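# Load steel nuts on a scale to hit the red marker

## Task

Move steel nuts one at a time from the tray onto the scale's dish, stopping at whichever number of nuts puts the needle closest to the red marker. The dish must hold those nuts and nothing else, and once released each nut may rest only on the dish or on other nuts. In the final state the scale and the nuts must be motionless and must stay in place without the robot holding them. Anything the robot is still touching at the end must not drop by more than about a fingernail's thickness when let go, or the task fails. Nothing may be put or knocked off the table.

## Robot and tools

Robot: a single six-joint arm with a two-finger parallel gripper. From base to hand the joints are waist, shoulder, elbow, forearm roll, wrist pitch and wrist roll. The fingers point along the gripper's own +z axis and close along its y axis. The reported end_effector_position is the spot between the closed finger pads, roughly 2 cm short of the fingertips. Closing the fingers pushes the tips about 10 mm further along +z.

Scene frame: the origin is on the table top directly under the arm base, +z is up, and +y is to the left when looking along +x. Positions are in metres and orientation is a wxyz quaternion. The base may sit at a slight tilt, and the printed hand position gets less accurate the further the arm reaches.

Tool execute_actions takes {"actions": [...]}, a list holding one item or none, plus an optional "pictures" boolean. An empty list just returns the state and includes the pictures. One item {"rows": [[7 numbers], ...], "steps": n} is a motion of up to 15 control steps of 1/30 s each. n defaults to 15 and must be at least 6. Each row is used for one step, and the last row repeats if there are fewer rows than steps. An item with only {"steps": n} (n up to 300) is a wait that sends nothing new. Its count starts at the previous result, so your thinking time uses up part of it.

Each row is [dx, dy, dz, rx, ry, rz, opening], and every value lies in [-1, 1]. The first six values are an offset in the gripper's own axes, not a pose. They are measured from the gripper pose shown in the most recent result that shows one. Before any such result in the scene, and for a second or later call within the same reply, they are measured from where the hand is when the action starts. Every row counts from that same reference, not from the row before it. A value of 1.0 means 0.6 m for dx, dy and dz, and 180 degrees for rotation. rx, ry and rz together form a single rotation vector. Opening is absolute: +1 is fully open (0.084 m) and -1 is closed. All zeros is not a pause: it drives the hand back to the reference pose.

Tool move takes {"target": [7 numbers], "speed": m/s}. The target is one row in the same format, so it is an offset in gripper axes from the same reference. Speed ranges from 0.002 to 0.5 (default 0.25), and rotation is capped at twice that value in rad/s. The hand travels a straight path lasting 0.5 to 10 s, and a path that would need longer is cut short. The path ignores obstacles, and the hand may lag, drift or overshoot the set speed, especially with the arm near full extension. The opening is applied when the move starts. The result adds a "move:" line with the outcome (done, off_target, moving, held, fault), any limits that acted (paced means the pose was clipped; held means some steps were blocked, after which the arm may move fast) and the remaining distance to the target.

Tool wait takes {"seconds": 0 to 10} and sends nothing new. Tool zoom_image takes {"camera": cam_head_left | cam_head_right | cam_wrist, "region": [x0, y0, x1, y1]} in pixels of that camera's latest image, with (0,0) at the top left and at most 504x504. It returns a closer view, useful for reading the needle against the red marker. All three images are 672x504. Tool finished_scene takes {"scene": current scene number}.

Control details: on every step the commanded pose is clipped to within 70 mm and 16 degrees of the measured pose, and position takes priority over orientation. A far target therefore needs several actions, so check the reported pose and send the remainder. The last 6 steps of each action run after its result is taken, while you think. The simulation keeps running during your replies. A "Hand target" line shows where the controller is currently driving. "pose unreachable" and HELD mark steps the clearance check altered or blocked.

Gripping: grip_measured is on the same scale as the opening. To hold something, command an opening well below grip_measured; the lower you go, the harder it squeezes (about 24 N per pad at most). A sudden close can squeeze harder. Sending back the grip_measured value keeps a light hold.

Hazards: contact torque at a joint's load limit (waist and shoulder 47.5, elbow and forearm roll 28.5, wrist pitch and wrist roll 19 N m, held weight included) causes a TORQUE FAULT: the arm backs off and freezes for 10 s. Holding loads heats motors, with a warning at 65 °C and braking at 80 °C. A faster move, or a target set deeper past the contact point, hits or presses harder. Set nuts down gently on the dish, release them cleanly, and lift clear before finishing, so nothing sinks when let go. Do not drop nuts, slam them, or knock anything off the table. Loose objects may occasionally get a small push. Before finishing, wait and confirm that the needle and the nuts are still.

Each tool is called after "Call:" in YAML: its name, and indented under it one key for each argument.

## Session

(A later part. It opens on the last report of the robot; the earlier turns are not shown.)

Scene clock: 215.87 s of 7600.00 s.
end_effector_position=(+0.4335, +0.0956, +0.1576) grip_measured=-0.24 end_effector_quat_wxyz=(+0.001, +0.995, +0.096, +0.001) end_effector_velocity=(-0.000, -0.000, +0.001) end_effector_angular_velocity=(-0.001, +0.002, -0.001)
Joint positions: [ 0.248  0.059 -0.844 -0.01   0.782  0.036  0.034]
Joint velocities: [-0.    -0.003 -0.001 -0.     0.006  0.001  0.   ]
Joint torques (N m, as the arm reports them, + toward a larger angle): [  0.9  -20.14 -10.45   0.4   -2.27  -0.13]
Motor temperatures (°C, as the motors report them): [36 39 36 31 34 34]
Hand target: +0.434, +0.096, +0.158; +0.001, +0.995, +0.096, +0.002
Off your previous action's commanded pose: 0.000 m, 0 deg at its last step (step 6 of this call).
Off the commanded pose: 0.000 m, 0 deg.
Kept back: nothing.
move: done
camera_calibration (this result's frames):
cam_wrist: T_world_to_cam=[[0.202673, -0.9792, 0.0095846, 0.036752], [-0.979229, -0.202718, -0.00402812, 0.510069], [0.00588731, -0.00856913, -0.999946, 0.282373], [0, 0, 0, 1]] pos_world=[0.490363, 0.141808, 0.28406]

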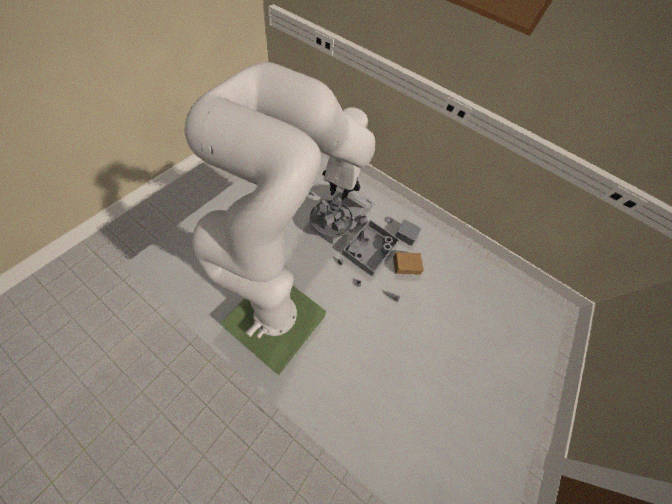

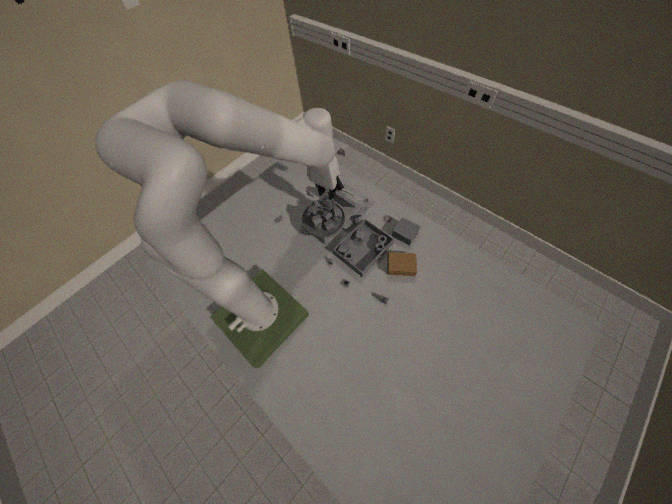

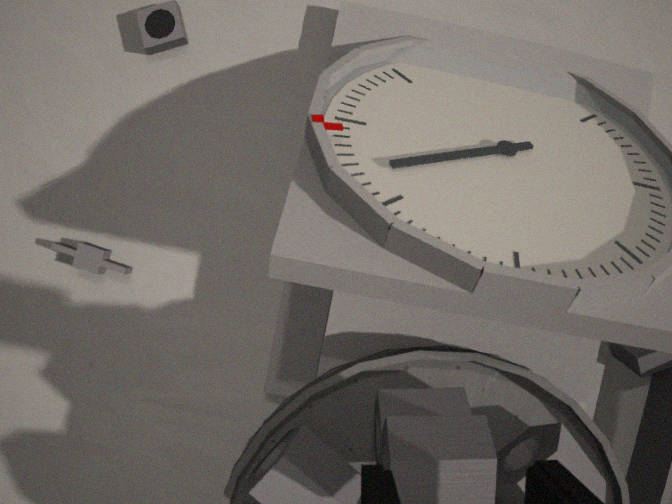

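Call:
move:
  target: [-0.0432,0.2557,0.096,0,0,-0.619,-0.22]
  speed: 0.4

Scene clock: 219.43 s of 7600.00 s.
end_effector_position=(+0.4370, -0.0593, +0.1000) grip_measured=-0.24 end_effector_quat_wxyz=(+0.001, +0.482, +0.876, +0.001) end_effector_velocity=(+0.001, -0.000, +0.000) end_effector_angular_velocity=(+0.005, -0.003, +0.009)
Joint positions: [-0.106  0.175 -0.792 -0.008  0.613 -2.263  0.034]
Joint velocities: [-0.002  0.    -0.002  0.009 -0.001 -0.019  0.   ]
Joint torques (N m, as the arm reports them, + toward a larger angle): [  1.17 -21.14  -9.65   0.15  -2.02  -0.11]
Motor temperatures (°C, as the motors report them): [36 39 36 31 34 34]
Hand target: +0.437, -0.059, +0.100; +0.001, +0.481, +0.877, +0.001
Off the commanded pose: 0.001 m, 0 deg.
Kept back: nothing.
move: done
camera_calibration (this result's frames):
cam_wrist: T_world_to_cam=[[0.837728, 0.54599, 0.0103302, -0.302294], [0.546019, -0.837773, -0.0000152911, -0.222802], [0.00864601, 0.0056533, -0.999947, 0.222994], [0, 0, 0, 1]] pos_world=[0.372967, -0.0228685, 0.226102]

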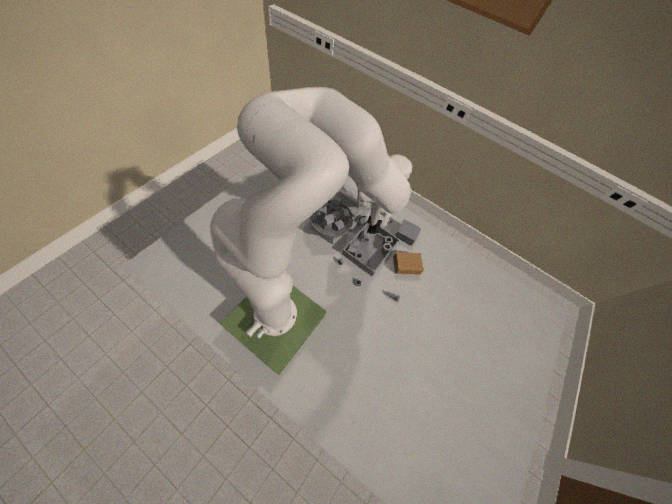

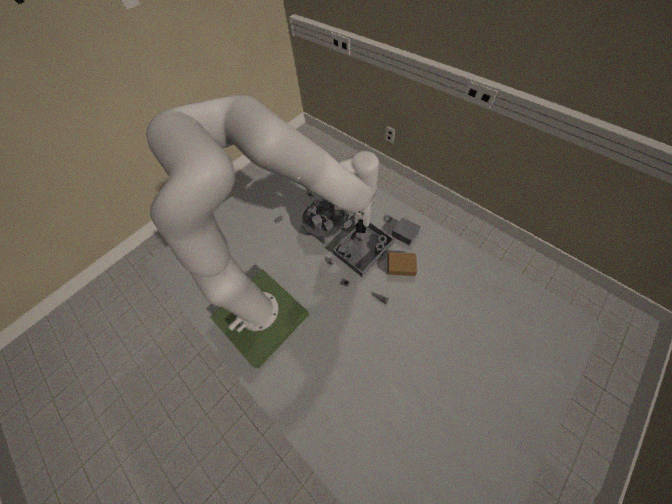

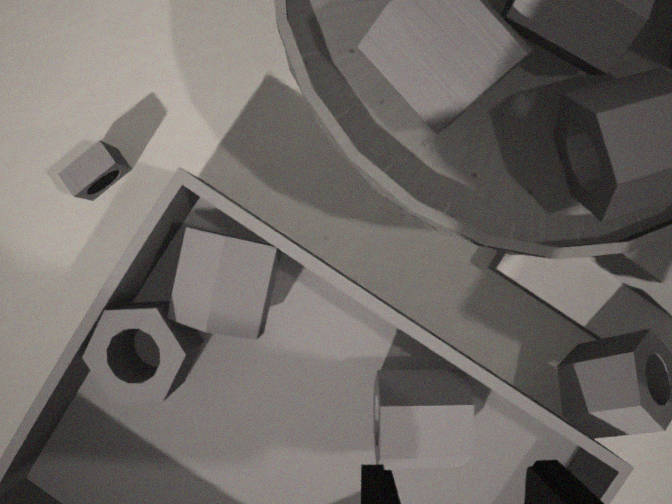

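Call:
move:
  target: [-0.003,-0.001,0.073,0,0,0,-0.24]
  speed: 0.08

Scene clock: 220.70 s of 7600.00 s.
end_effector_position=(+0.4378, -0.0610, +0.0566) grip_measured=-0.26 end_effector_quat_wxyz=(+0.001, +0.481, +0.876, +0.001) end_effector_velocity=(-0.001, +0.000, -0.003) end_effector_angular_velocity=(+0.001, +0.003, +0.000)
Joint positions: [-0.111  0.292 -0.789 -0.009  0.492 -2.266  0.033]
Joint velocities: [ 0.     0.008 -0.     0.001 -0.004 -0.001  0.   ]
Joint torques (N m, as the arm reports them, + toward a larger angle): [  0.76 -21.75  -8.72   0.63  -1.88  -0.04]
Motor temperatures (°C, as the motors report them): [36 39 36 31 34 34]
Hand target: +0.438, -0.061, +0.056; +0.001, +0.481, +0.876, +0.001
Off the commanded pose: 0.001 m, 0 deg.
Kept back: nothing.
move: done
camera_calibration (this result's frames):
cam_wrist: T_world_to_cam=[[0.83764, 0.546114, 0.0109335, -0.301557], [0.546144, -0.837691, 0.000193189, -0.224752], [0.00926439, 0.00580944, -0.99994, 0.179376], [0, 0, 0, 1]] pos_world=[0.373681, -0.0246307, 0.182706]

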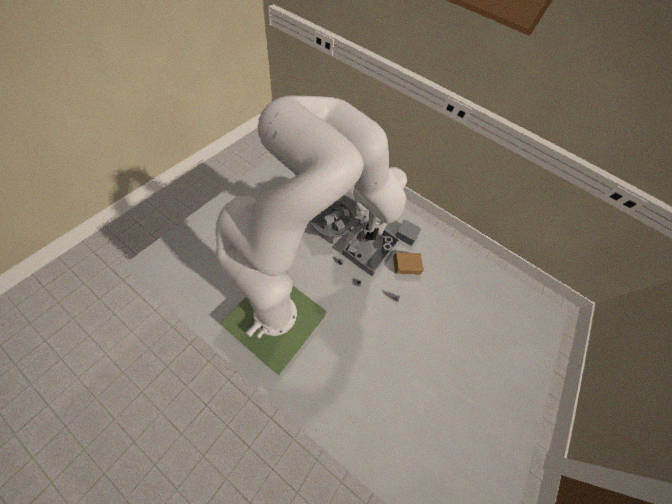

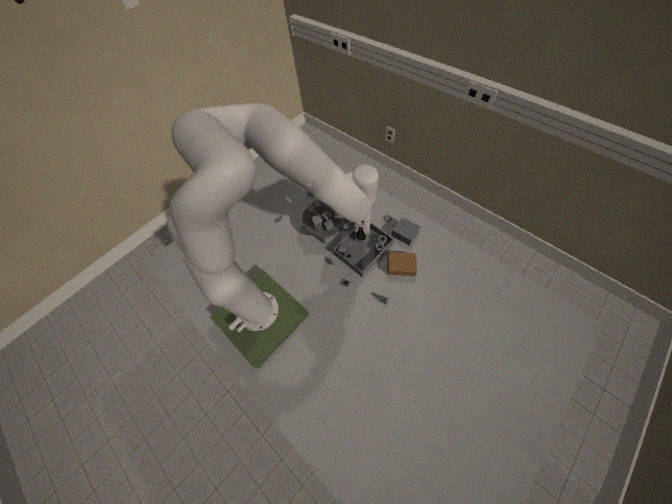

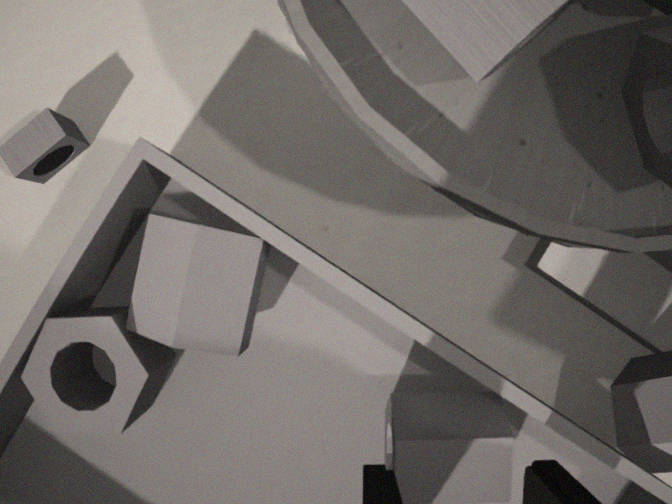

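Call:
move:
  target: [0.003,0,0.0228,0,0,0,-0.22]
  speed: 0.03

Call:
execute_actions:
  actions:
    - {"rows": [[0,0,0,0,0,0,-0.65]], "steps": 15}

Scene clock: 221.70 s of 7600.00 s.
end_effector_position=(+0.4370, -0.0595, +0.0431) grip_measured=-0.24 end_effector_quat_wxyz=(+0.001, +0.481, +0.876, +0.001) end_effector_velocity=(+0.002, +0.000, -0.001) end_effector_angular_velocity=(-0.000, -0.005, +0.001)
Joint positions: [-0.108  0.327 -0.787 -0.01   0.454 -2.262  0.034]
Joint velocities: [ 0.001  0.004 -0.003  0.001 -0.007 -0.001 -0.   ]
Joint torques (N m, as the arm reports them, + toward a larger angle): [  0.74 -22.34  -8.52   0.51  -1.9    0.12]
Motor temperatures (°C, as the motors report them): [36 39 36 31 34 34]
Hand target: +0.437, -0.059, +0.043; +0.001, +0.481, +0.876, +0.001
Off the commanded pose: 0.000 m, 0 deg.
Kept back: nothing.
move: done
camera_calibration (this result's frames):
cam_wrist: T_world_to_cam=[[0.837618, 0.546144, 0.0110389, -0.301519], [0.546176, -0.837671, 0.000196678, -0.223011], [0.00935439, 0.00586445, -0.999939, 0.165889], [0, 0, 0, 1]] pos_world=[0.372809, -0.0231095, 0.169251]

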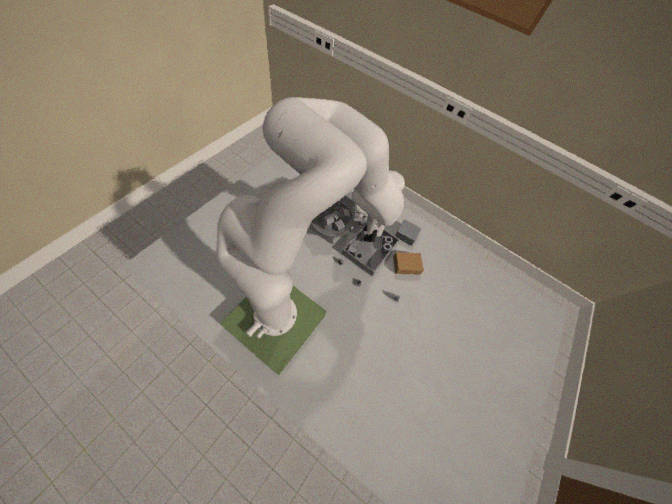

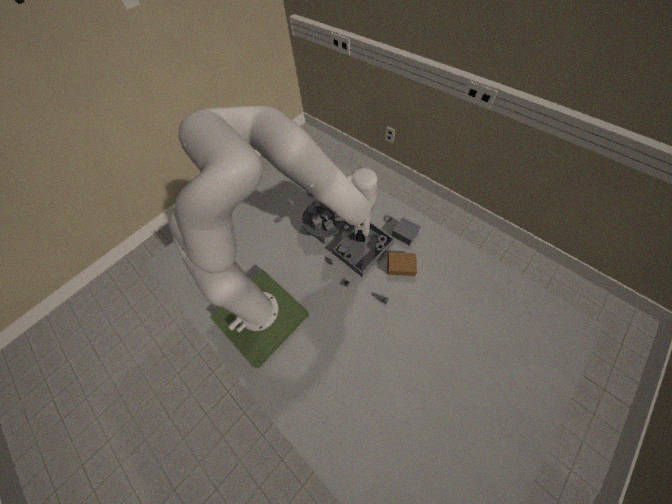

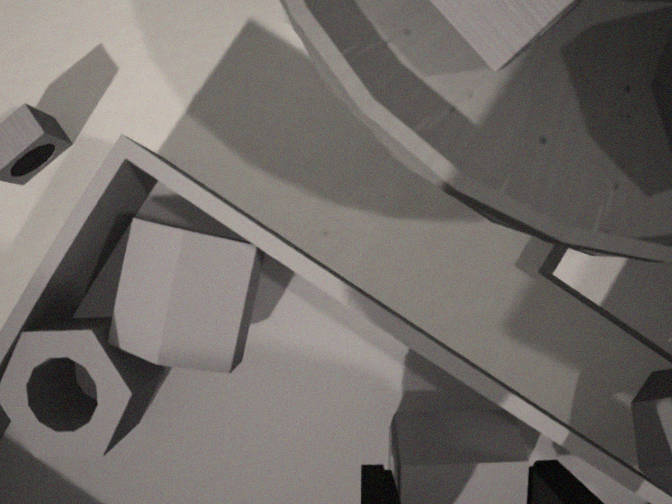

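Scene clock: 222.00 s of 7600.00 s.
end_effector_position=(+0.4370, -0.0595, +0.0432) grip_measured=-0.34 end_effector_quat_wxyz=(+0.001, +0.481, +0.876, +0.001) end_effector_velocity=(-0.001, -0.000, -0.001) end_effector_angular_velocity=(+0.000, +0.003, -0.001)
Joint positions: [-0.108  0.327 -0.787 -0.01   0.454 -2.262  0.029]
Joint velocities: [-0.001  0.001  0.    -0.     0.001  0.001 -0.   ]
Joint torques (N m, as the arm reports them, + toward a larger angle): [  0.97 -22.1   -8.36   0.46  -1.88   0.  ]
Motor temperatures (°C, as the motors report them): [36 39 36 31 34 34]
Steps of this call (steps 1 to 9: the first 9 steps of this action). Readings (end_effector_position):
1: (+0.4370, -0.0595, +0.0431)
2: (+0.4371, -0.0595, +0.0432)
4: (+0.4370, -0.0595, +0.0432)
8: (+0.4370, -0.0595, +0.0432)
9: the state above

Call:
move:
  target: [0,0,-0.175,0,0,0,-0.65]
  speed: 0.12

Call:
move:
  target: [0.0925,0.1013,0,0,0,-0.097,-0.65]
  speed: 0.15

Scene clock: 223.57 s of 7600.00 s.
end_effector_position=(+0.4363, -0.0598, +0.1475) grip_measured=-0.34 end_effector_quat_wxyz=(+0.001, +0.482, +0.876, +0.001) end_effector_velocity=(+0.001, -0.000, +0.003) end_effector_angular_velocity=(+0.000, -0.002, -0.001)
Joint positions: [-0.107  0.065 -0.82  -0.007  0.75  -2.264  0.029]
Joint velocities: [-0.    -0.006 -0.004  0.001  0.008  0.001 -0.   ]
Joint torques (N m, as the arm reports them, + toward a larger angle): [  0.65 -20.38 -10.3    0.48  -2.03   0.  ]
Motor temperatures (°C, as the motors report them): [36 39 36 31 34 34]
Hand target: +0.437, -0.060, +0.148; +0.002, +0.482, +0.876, +0.001
Off your previous action's commanded pose: 0.000 m, 0 deg at its last step (step 6 of this call).
Off the commanded pose: 0.001 m, 0 deg.
Kept back: nothing.
move: done
camera_calibration (this result's frames):
cam_wrist: T_world_to_cam=[[0.837832, 0.545834, 0.0101245, -0.301959], [0.545861, -0.837876, 0.000101077, -0.22275], [0.00853828, 0.00544191, -0.999949, 0.270627], [0, 0, 0, 1]] pos_world=[0.372271, -0.0232898, 0.273693]

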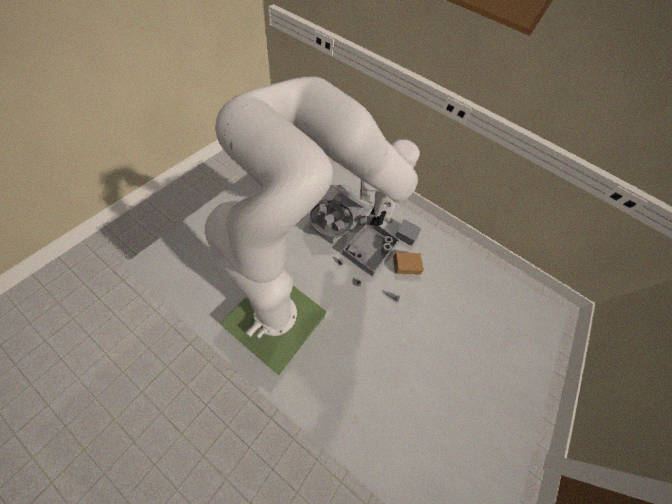

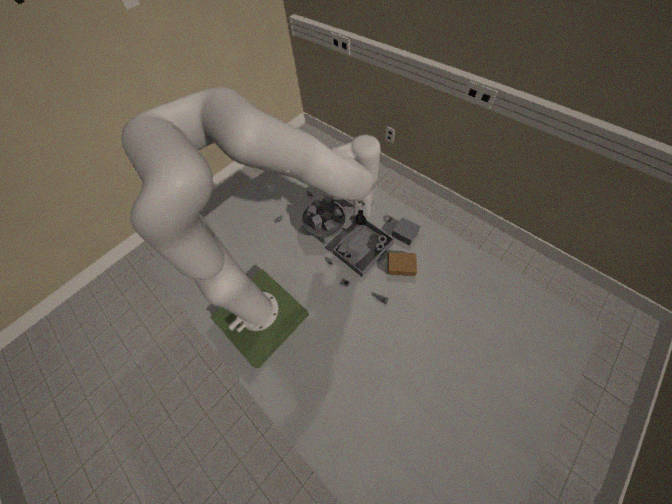

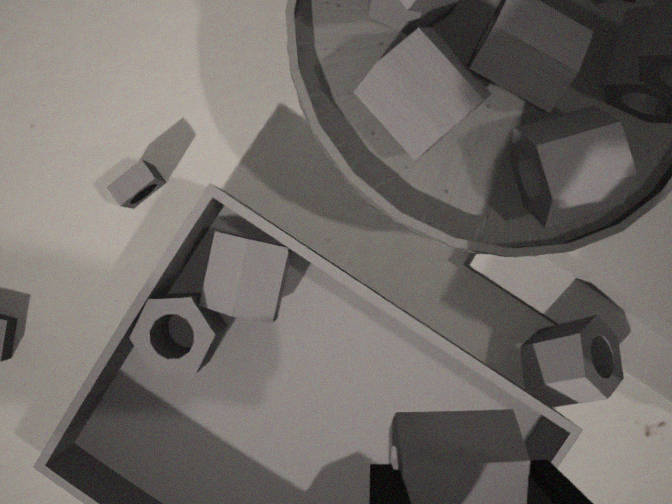

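Scene clock: 225.00 s of 7600.00 s.
end_effector_position=(+0.4581, +0.0191, +0.1477) grip_measured=-0.34 end_effector_quat_wxyz=(+0.001, +0.343, +0.939, +0.000) end_effector_velocity=(+0.002, +0.002, +0.000) end_effector_angular_velocity=(+0.001, -0.002, +0.008)
Joint positions: [ 0.072  0.12  -0.89  -0.009  0.766 -2.388  0.029]
Joint velocities: [ 0.004  0.003 -0.005  0.002 -0.    -0.005  0.   ]
Joint torques (N m, as the arm reports them, + toward a larger angle): [  1.35 -21.61 -10.46   0.48  -2.14  -0.14]
Motor temperatures (°C, as the motors report them): [36 39 36 31 34 34]
Hand target: +0.458, +0.019, +0.148; +0.001, +0.343, +0.939, +0.000
Off the commanded pose: 0.001 m, 0 deg.
Kept back: nothing.
move: done
camera_calibration (this result's frames):
cam_wrist: T_world_to_cam=[[0.636195, 0.771473, 0.00922738, -0.27508], [0.771498, -0.636231, 0.00122607, -0.275929], [0.00681662, 0.00633888, -0.999957, 0.270941], [0, 0, 0, 1]] pos_world=[0.386036, 0.0349447, 0.273806]

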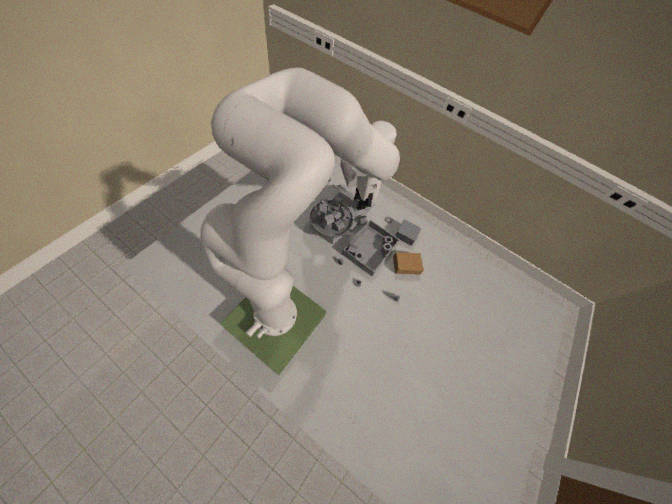

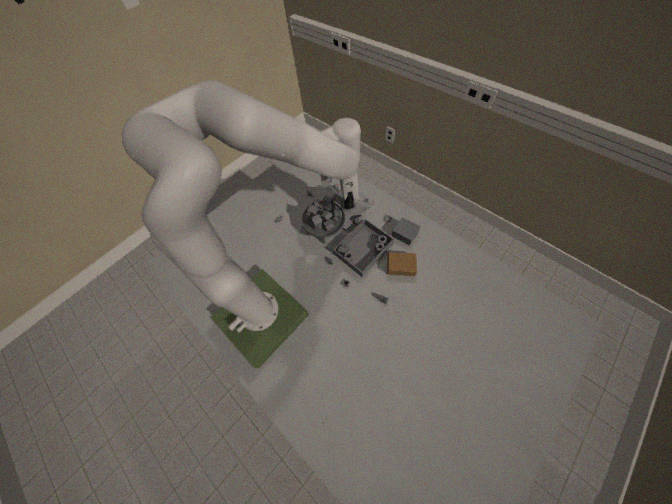

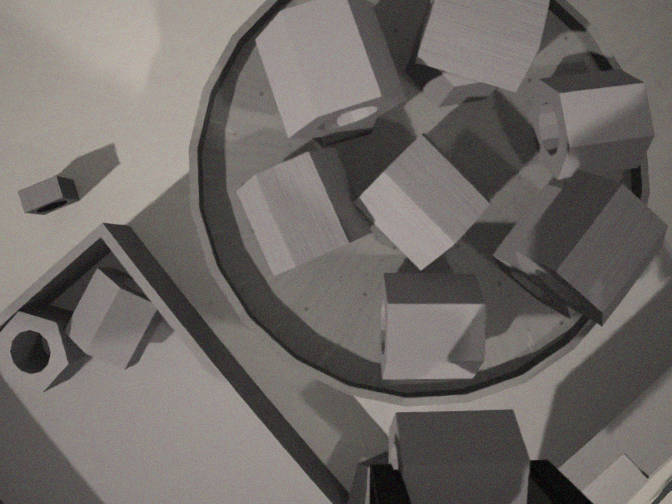

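Call:
move:
  target: [0.054,0.0015,0.027,0,0,0,-0.65]
  speed: 0.06

Scene clock: 226.27 s of 7600.00 s.
end_effector_position=(+0.4343, +0.0407, +0.1316) grip_measured=-0.34 end_effector_quat_wxyz=(+0.002, +0.343, +0.939, +0.000) end_effector_velocity=(-0.002, +0.001, -0.001) end_effector_angular_velocity=(-0.001, -0.000, -0.000)
Joint positions: [ 0.123  0.088 -0.792 -0.01   0.7   -2.336  0.029]
Joint velocities: [ 0.003 -0.002  0.006 -0.001 -0.004  0.004 -0.   ]
Joint torques (N m, as the arm reports them, + toward a larger angle): [  1.08 -20.26 -10.17   0.42  -2.17  -0.13]
Motor temperatures (°C, as the motors report them): [36 39 36 31 34 34]
Hand target: +0.434, +0.041, +0.131; +0.001, +0.343, +0.939, +0.000
Off the commanded pose: 0.000 m, 0 deg.
Kept back: nothing.
move: done
camera_calibration (this result's frames):
cam_wrist: T_world_to_cam=[[0.636168, 0.771493, 0.00944459, -0.27642], [0.771517, -0.636207, 0.00150744, -0.243903], [0.00717169, 0.00632768, -0.999954, 0.254736], [0, 0, 0, 1]] pos_world=[0.362198, 0.0564707, 0.257703]

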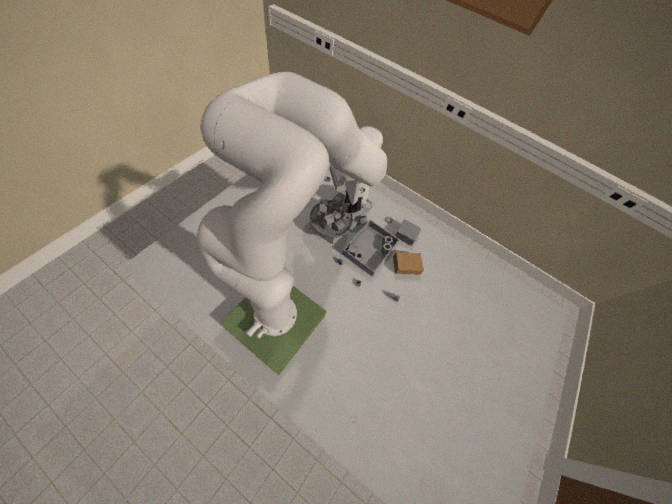

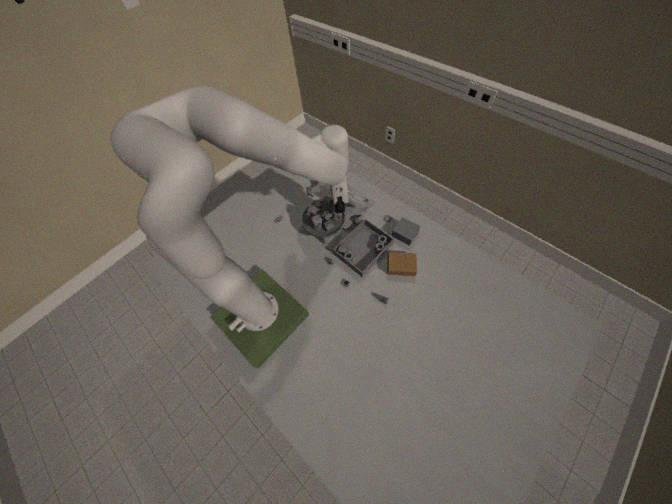

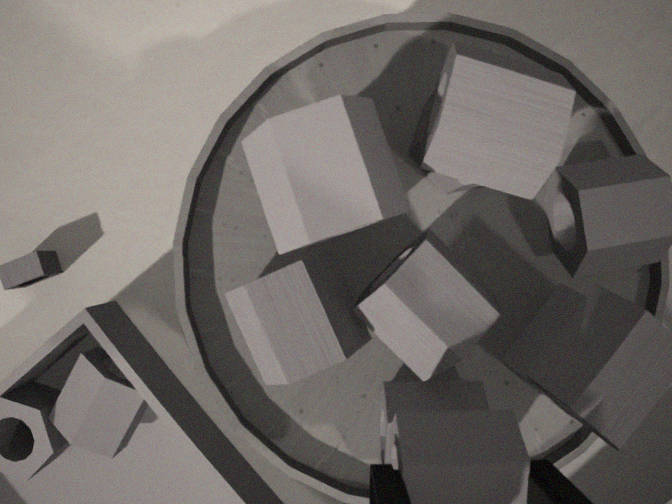

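Call:
move:
  target: [0.0025,0,0.004,0,0,0,-0.65]
  speed: 0.012

Call:
move:
  target: [0,0,0.0035,0,0,0,-0.65]
  speed: 0.01

Scene clock: 227.20 s of 7600.00 s.
end_effector_position=(+0.4332, +0.0416, +0.1293) grip_measured=-0.34 end_effector_quat_wxyz=(+0.002, +0.343, +0.939, +0.000) end_effector_velocity=(+0.000, +0.000, -0.000) end_effector_angular_velocity=(+0.001, -0.002, -0.002)
Joint positions: [ 0.126  0.09  -0.787 -0.01   0.692 -2.333  0.029]
Joint velocities: [ 0.    -0.     0.002  0.001 -0.004  0.001 -0.   ]
Joint torques (N m, as the arm reports them, + toward a larger angle): [  0.76 -20.47 -10.22   0.55  -1.99   0.06]
Motor temperatures (°C, as the motors report them): [36 39 36 31 34 34]
Hand target: +0.433, +0.042, +0.129; +0.002, +0.343, +0.939, +0.000
Off the commanded pose: 0.000 m, 0 deg.
Kept back: nothing.
move: done
camera_calibration (this result's frames):
cam_wrist: T_world_to_cam=[[0.636155, 0.771504, 0.00940845, -0.276406], [0.771528, -0.636193, 0.00146332, -0.242428], [0.00711455, 0.00632799, -0.999955, 0.252409], [0, 0, 0, 1]] pos_world=[0.361081, 0.05742, 0.255353]

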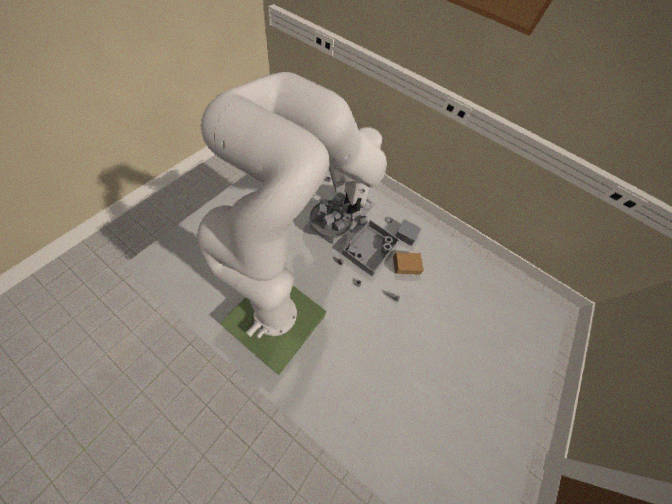

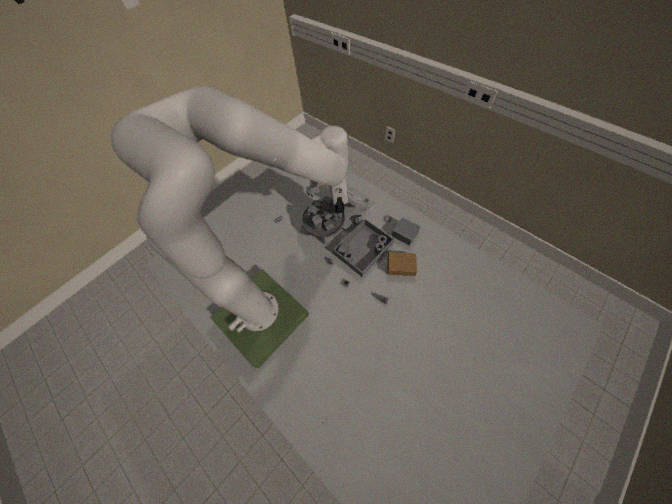

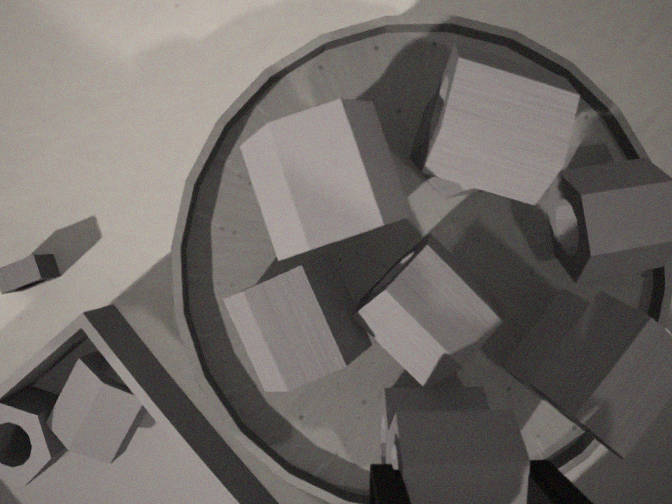

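Scene clock: 227.90 s of 7600.00 s.
end_effector_position=(+0.4334, +0.0416, +0.1274) grip_measured=-0.34 end_effector_quat_wxyz=(+0.002, +0.343, +0.939, +0.000) end_effector_velocity=(-0.000, +0.000, -0.000) end_effector_angular_velocity=(-0.000, -0.001, +0.001)
Joint positions: [ 0.126  0.095 -0.785 -0.011  0.686 -2.333  0.029]
Joint velocities: [ 0.     0.     0.001 -0.001 -0.003 -0.    -0.   ]
Joint torques (N m, as the arm reports them, + toward a larger angle): [  0.8  -19.87  -9.77   0.6   -2.03   0.19]
Motor temperatures (°C, as the motors report them): [36 39 36 31 34 34]
Hand target: +0.433, +0.042, +0.127; +0.002, +0.343, +0.939, +0.000
Off the commanded pose: 0.000 m, 0 deg.
Kept back: nothing.
move: done
camera_calibration (this result's frames):
cam_wrist: T_world_to_cam=[[0.63615, 0.771504, 0.00977305, -0.276554], [0.771528, -0.636193, 0.00180845, -0.24259], [0.00761277, 0.00638974, -0.999951, 0.250347], [0, 0, 0, 1]] pos_world=[0.361189, 0.0574291, 0.253476]

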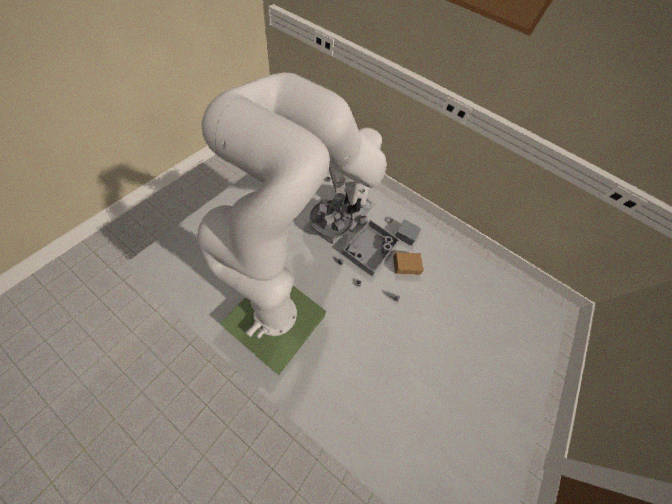

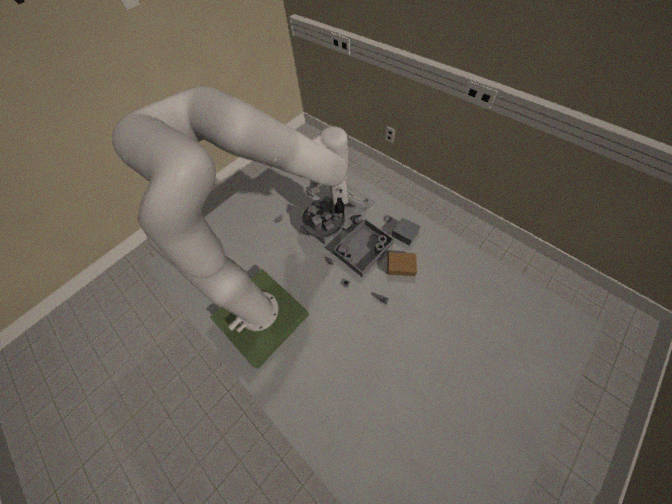

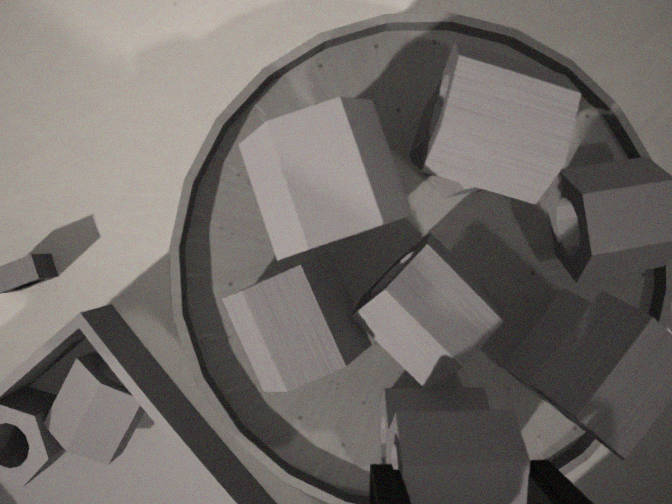

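Contact. Release and lift.

Call:
execute_actions:
  actions:
    - {"rows": [[0,0,0,0,0,0,-0.24]], "steps": 12}

Call:
move:
  target: [0,0,-0.07,0,0,0,-0.24]
  speed: 0.06

Call:
move:
  target: [0.02,0.03,-0.03,0,0,0.65,-0.24]
  speed: 0.45

Scene clock: 228.30 s of 7600.00 s.
end_effector_position=(+0.4333, +0.0416, +0.1273) grip_measured=-0.26 end_effector_quat_wxyz=(+0.002, +0.343, +0.939, +0.000) end_effector_velocity=(+0.001, +0.001, +0.001) end_effector_angular_velocity=(+0.000, -0.002, +0.001)
Joint positions: [ 0.126  0.095 -0.785 -0.011  0.686 -2.333  0.033]
Joint velocities: [ 0.001 -0.001 -0.001  0.    -0.     0.     0.008]
Joint torques (N m, as the arm reports them, + toward a larger angle): [  0.74 -20.32  -9.85   0.6   -1.85   0.07]
Motor temperatures (°C, as the motors report them): [36 39 36 31 34 34]
Steps of this call (steps 1 to 6: nothing new was sent; steps 7 to 12: the first 6 steps of this action). Readings (end_effector_position):
7: (+0.4333, +0.0416, +0.1273)
8: (+0.4333, +0.0416, +0.1273)
10: (+0.4333, +0.0416, +0.1273)
12: the state above

Scene clock: 229.60 s of 7600.00 s.
end_effector_position=(+0.4331, +0.0415, +0.1690) grip_measured=-0.26 end_effector_quat_wxyz=(+0.002, +0.344, +0.939, +0.000) end_effector_velocity=(+0.000, -0.000, +0.002) end_effector_angular_velocity=(-0.000, +0.000, -0.000)
Joint positions: [ 0.126  0.008 -0.821 -0.009  0.81  -2.334  0.033]
Joint velocities: [ 0.    -0.004 -0.002 -0.     0.006  0.    -0.   ]
Joint torques (N m, as the arm reports them, + toward a larger angle): [  0.96 -19.41 -10.58   0.14  -2.03  -0.19]
Motor temperatures (°C, as the motors report them): [36 39 36 31 34 34]
Hand target: +0.433, +0.042, +0.169; +0.002, +0.344, +0.939, +0.000
Off your previous action's commanded pose: 0.000 m, 0 deg at its last step (step 6 of this call).
Off the commanded pose: 0.000 m, 0 deg.
Kept back: nothing.
move: done
camera_calibration (this result's frames):
cam_wrist: T_world_to_cam=[[0.63629, 0.771394, 0.00926631, -0.276662], [0.771417, -0.636328, 0.00157786, -0.242405], [0.00711356, 0.00614422, -0.999956, 0.29213], [0, 0, 0, 1]] pos_world=[0.360954, 0.0573719, 0.295063]

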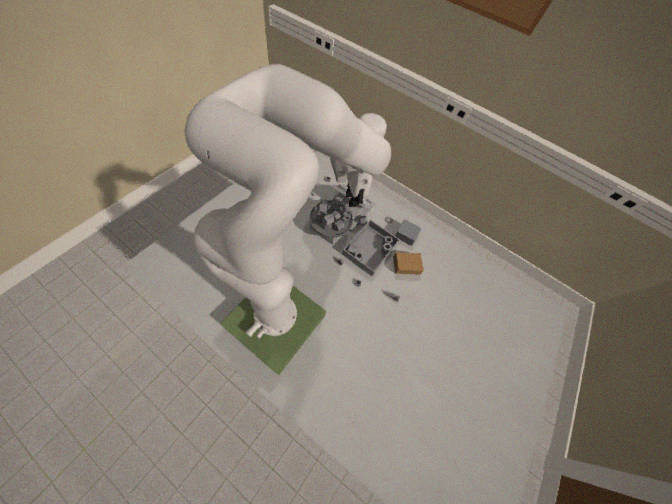

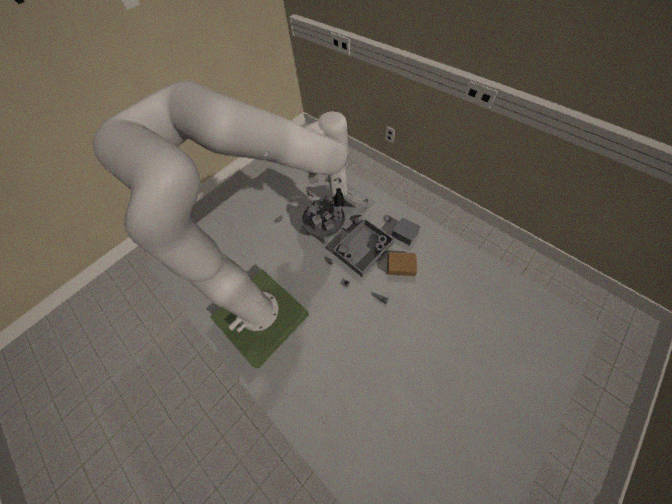

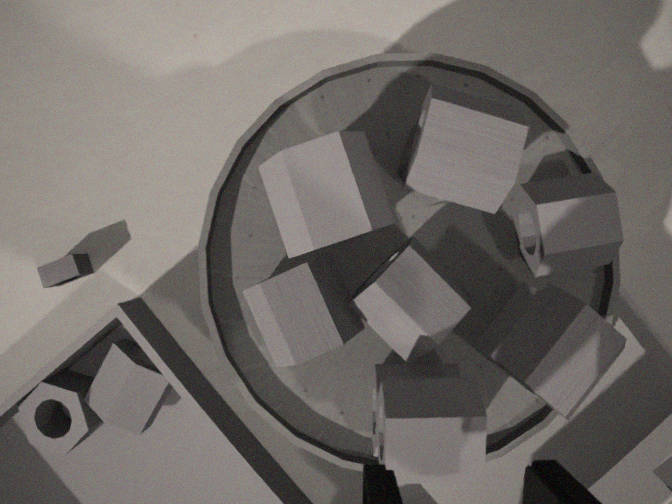

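Scene clock: 232.47 s of 7600.00 s.
end_effector_position=(+0.4355, +0.0629, +0.1870) grip_measured=-0.26 end_effector_quat_wxyz=(+0.001, +0.980, +0.198, +0.001) end_effector_velocity=(+0.000, +0.000, +0.001) end_effector_angular_velocity=(-0.004, -0.002, -0.011)
Joint positions: [ 0.175 -0.008 -0.862 -0.009  0.865 -0.245  0.033]
Joint velocities: [ 0.002 -0.001 -0.    -0.005 -0.001  0.016  0.   ]
Joint torques (N m, as the arm reports them, + toward a larger angle): [  1.19 -19.1  -10.96   0.63  -2.09  -0.1 ]
Motor temperatures (°C, as the motors report them): [36 39 36 31 34 34]
Hand target: +0.436, +0.063, +0.187; +0.001, +0.980, +0.198, +0.001
Off the commanded pose: 0.000 m, 0 deg.
Kept back: nothing.
move: done
camera_calibration (this result's frames):
cam_wrist: T_world_to_cam=[[0.399216, -0.916801, 0.010135, -0.0856012], [-0.916826, -0.399269, -0.00372573, 0.490626], [0.00746233, -0.00780464, -0.999942, 0.310689], [0, 0, 0, 1]] pos_world=[0.481673, 0.119837, 0.313366]

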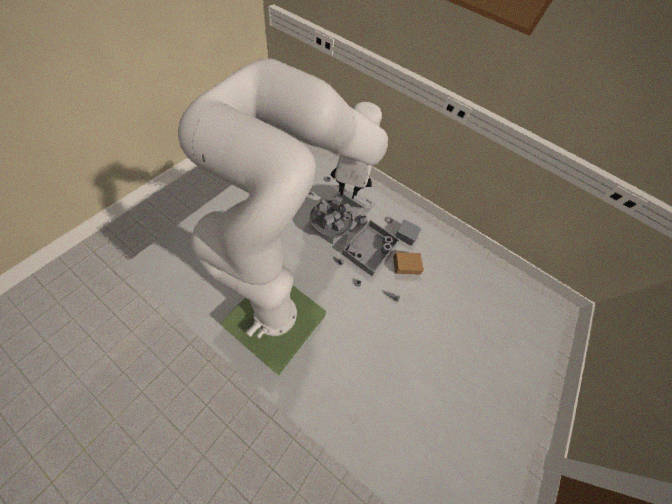

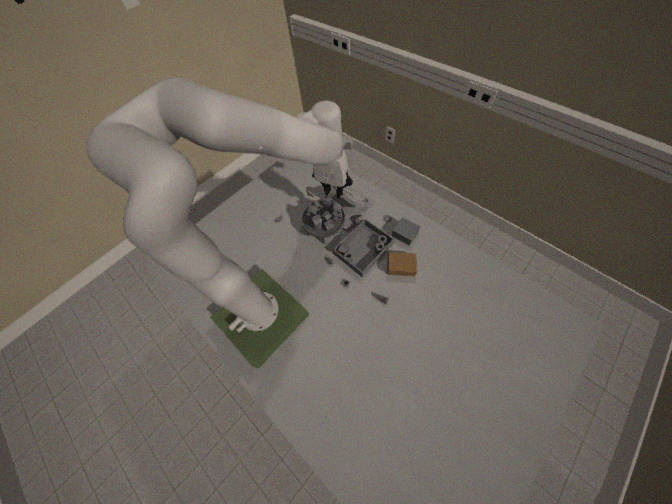

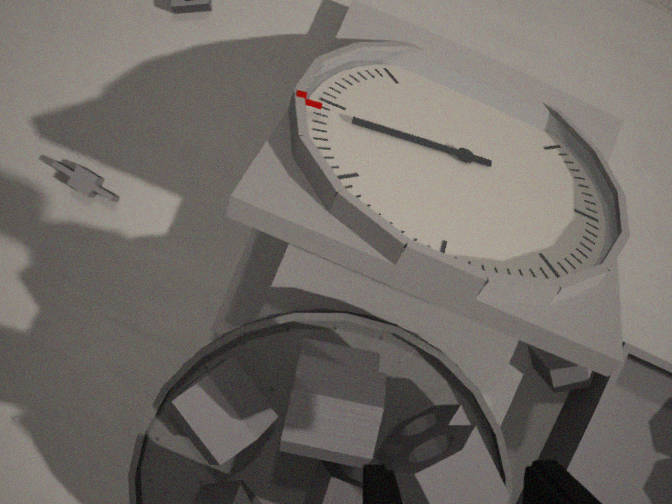

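The needle points at the marker.

Call:
finished_scene:
  scene: 1

The scene is finished: the task was done.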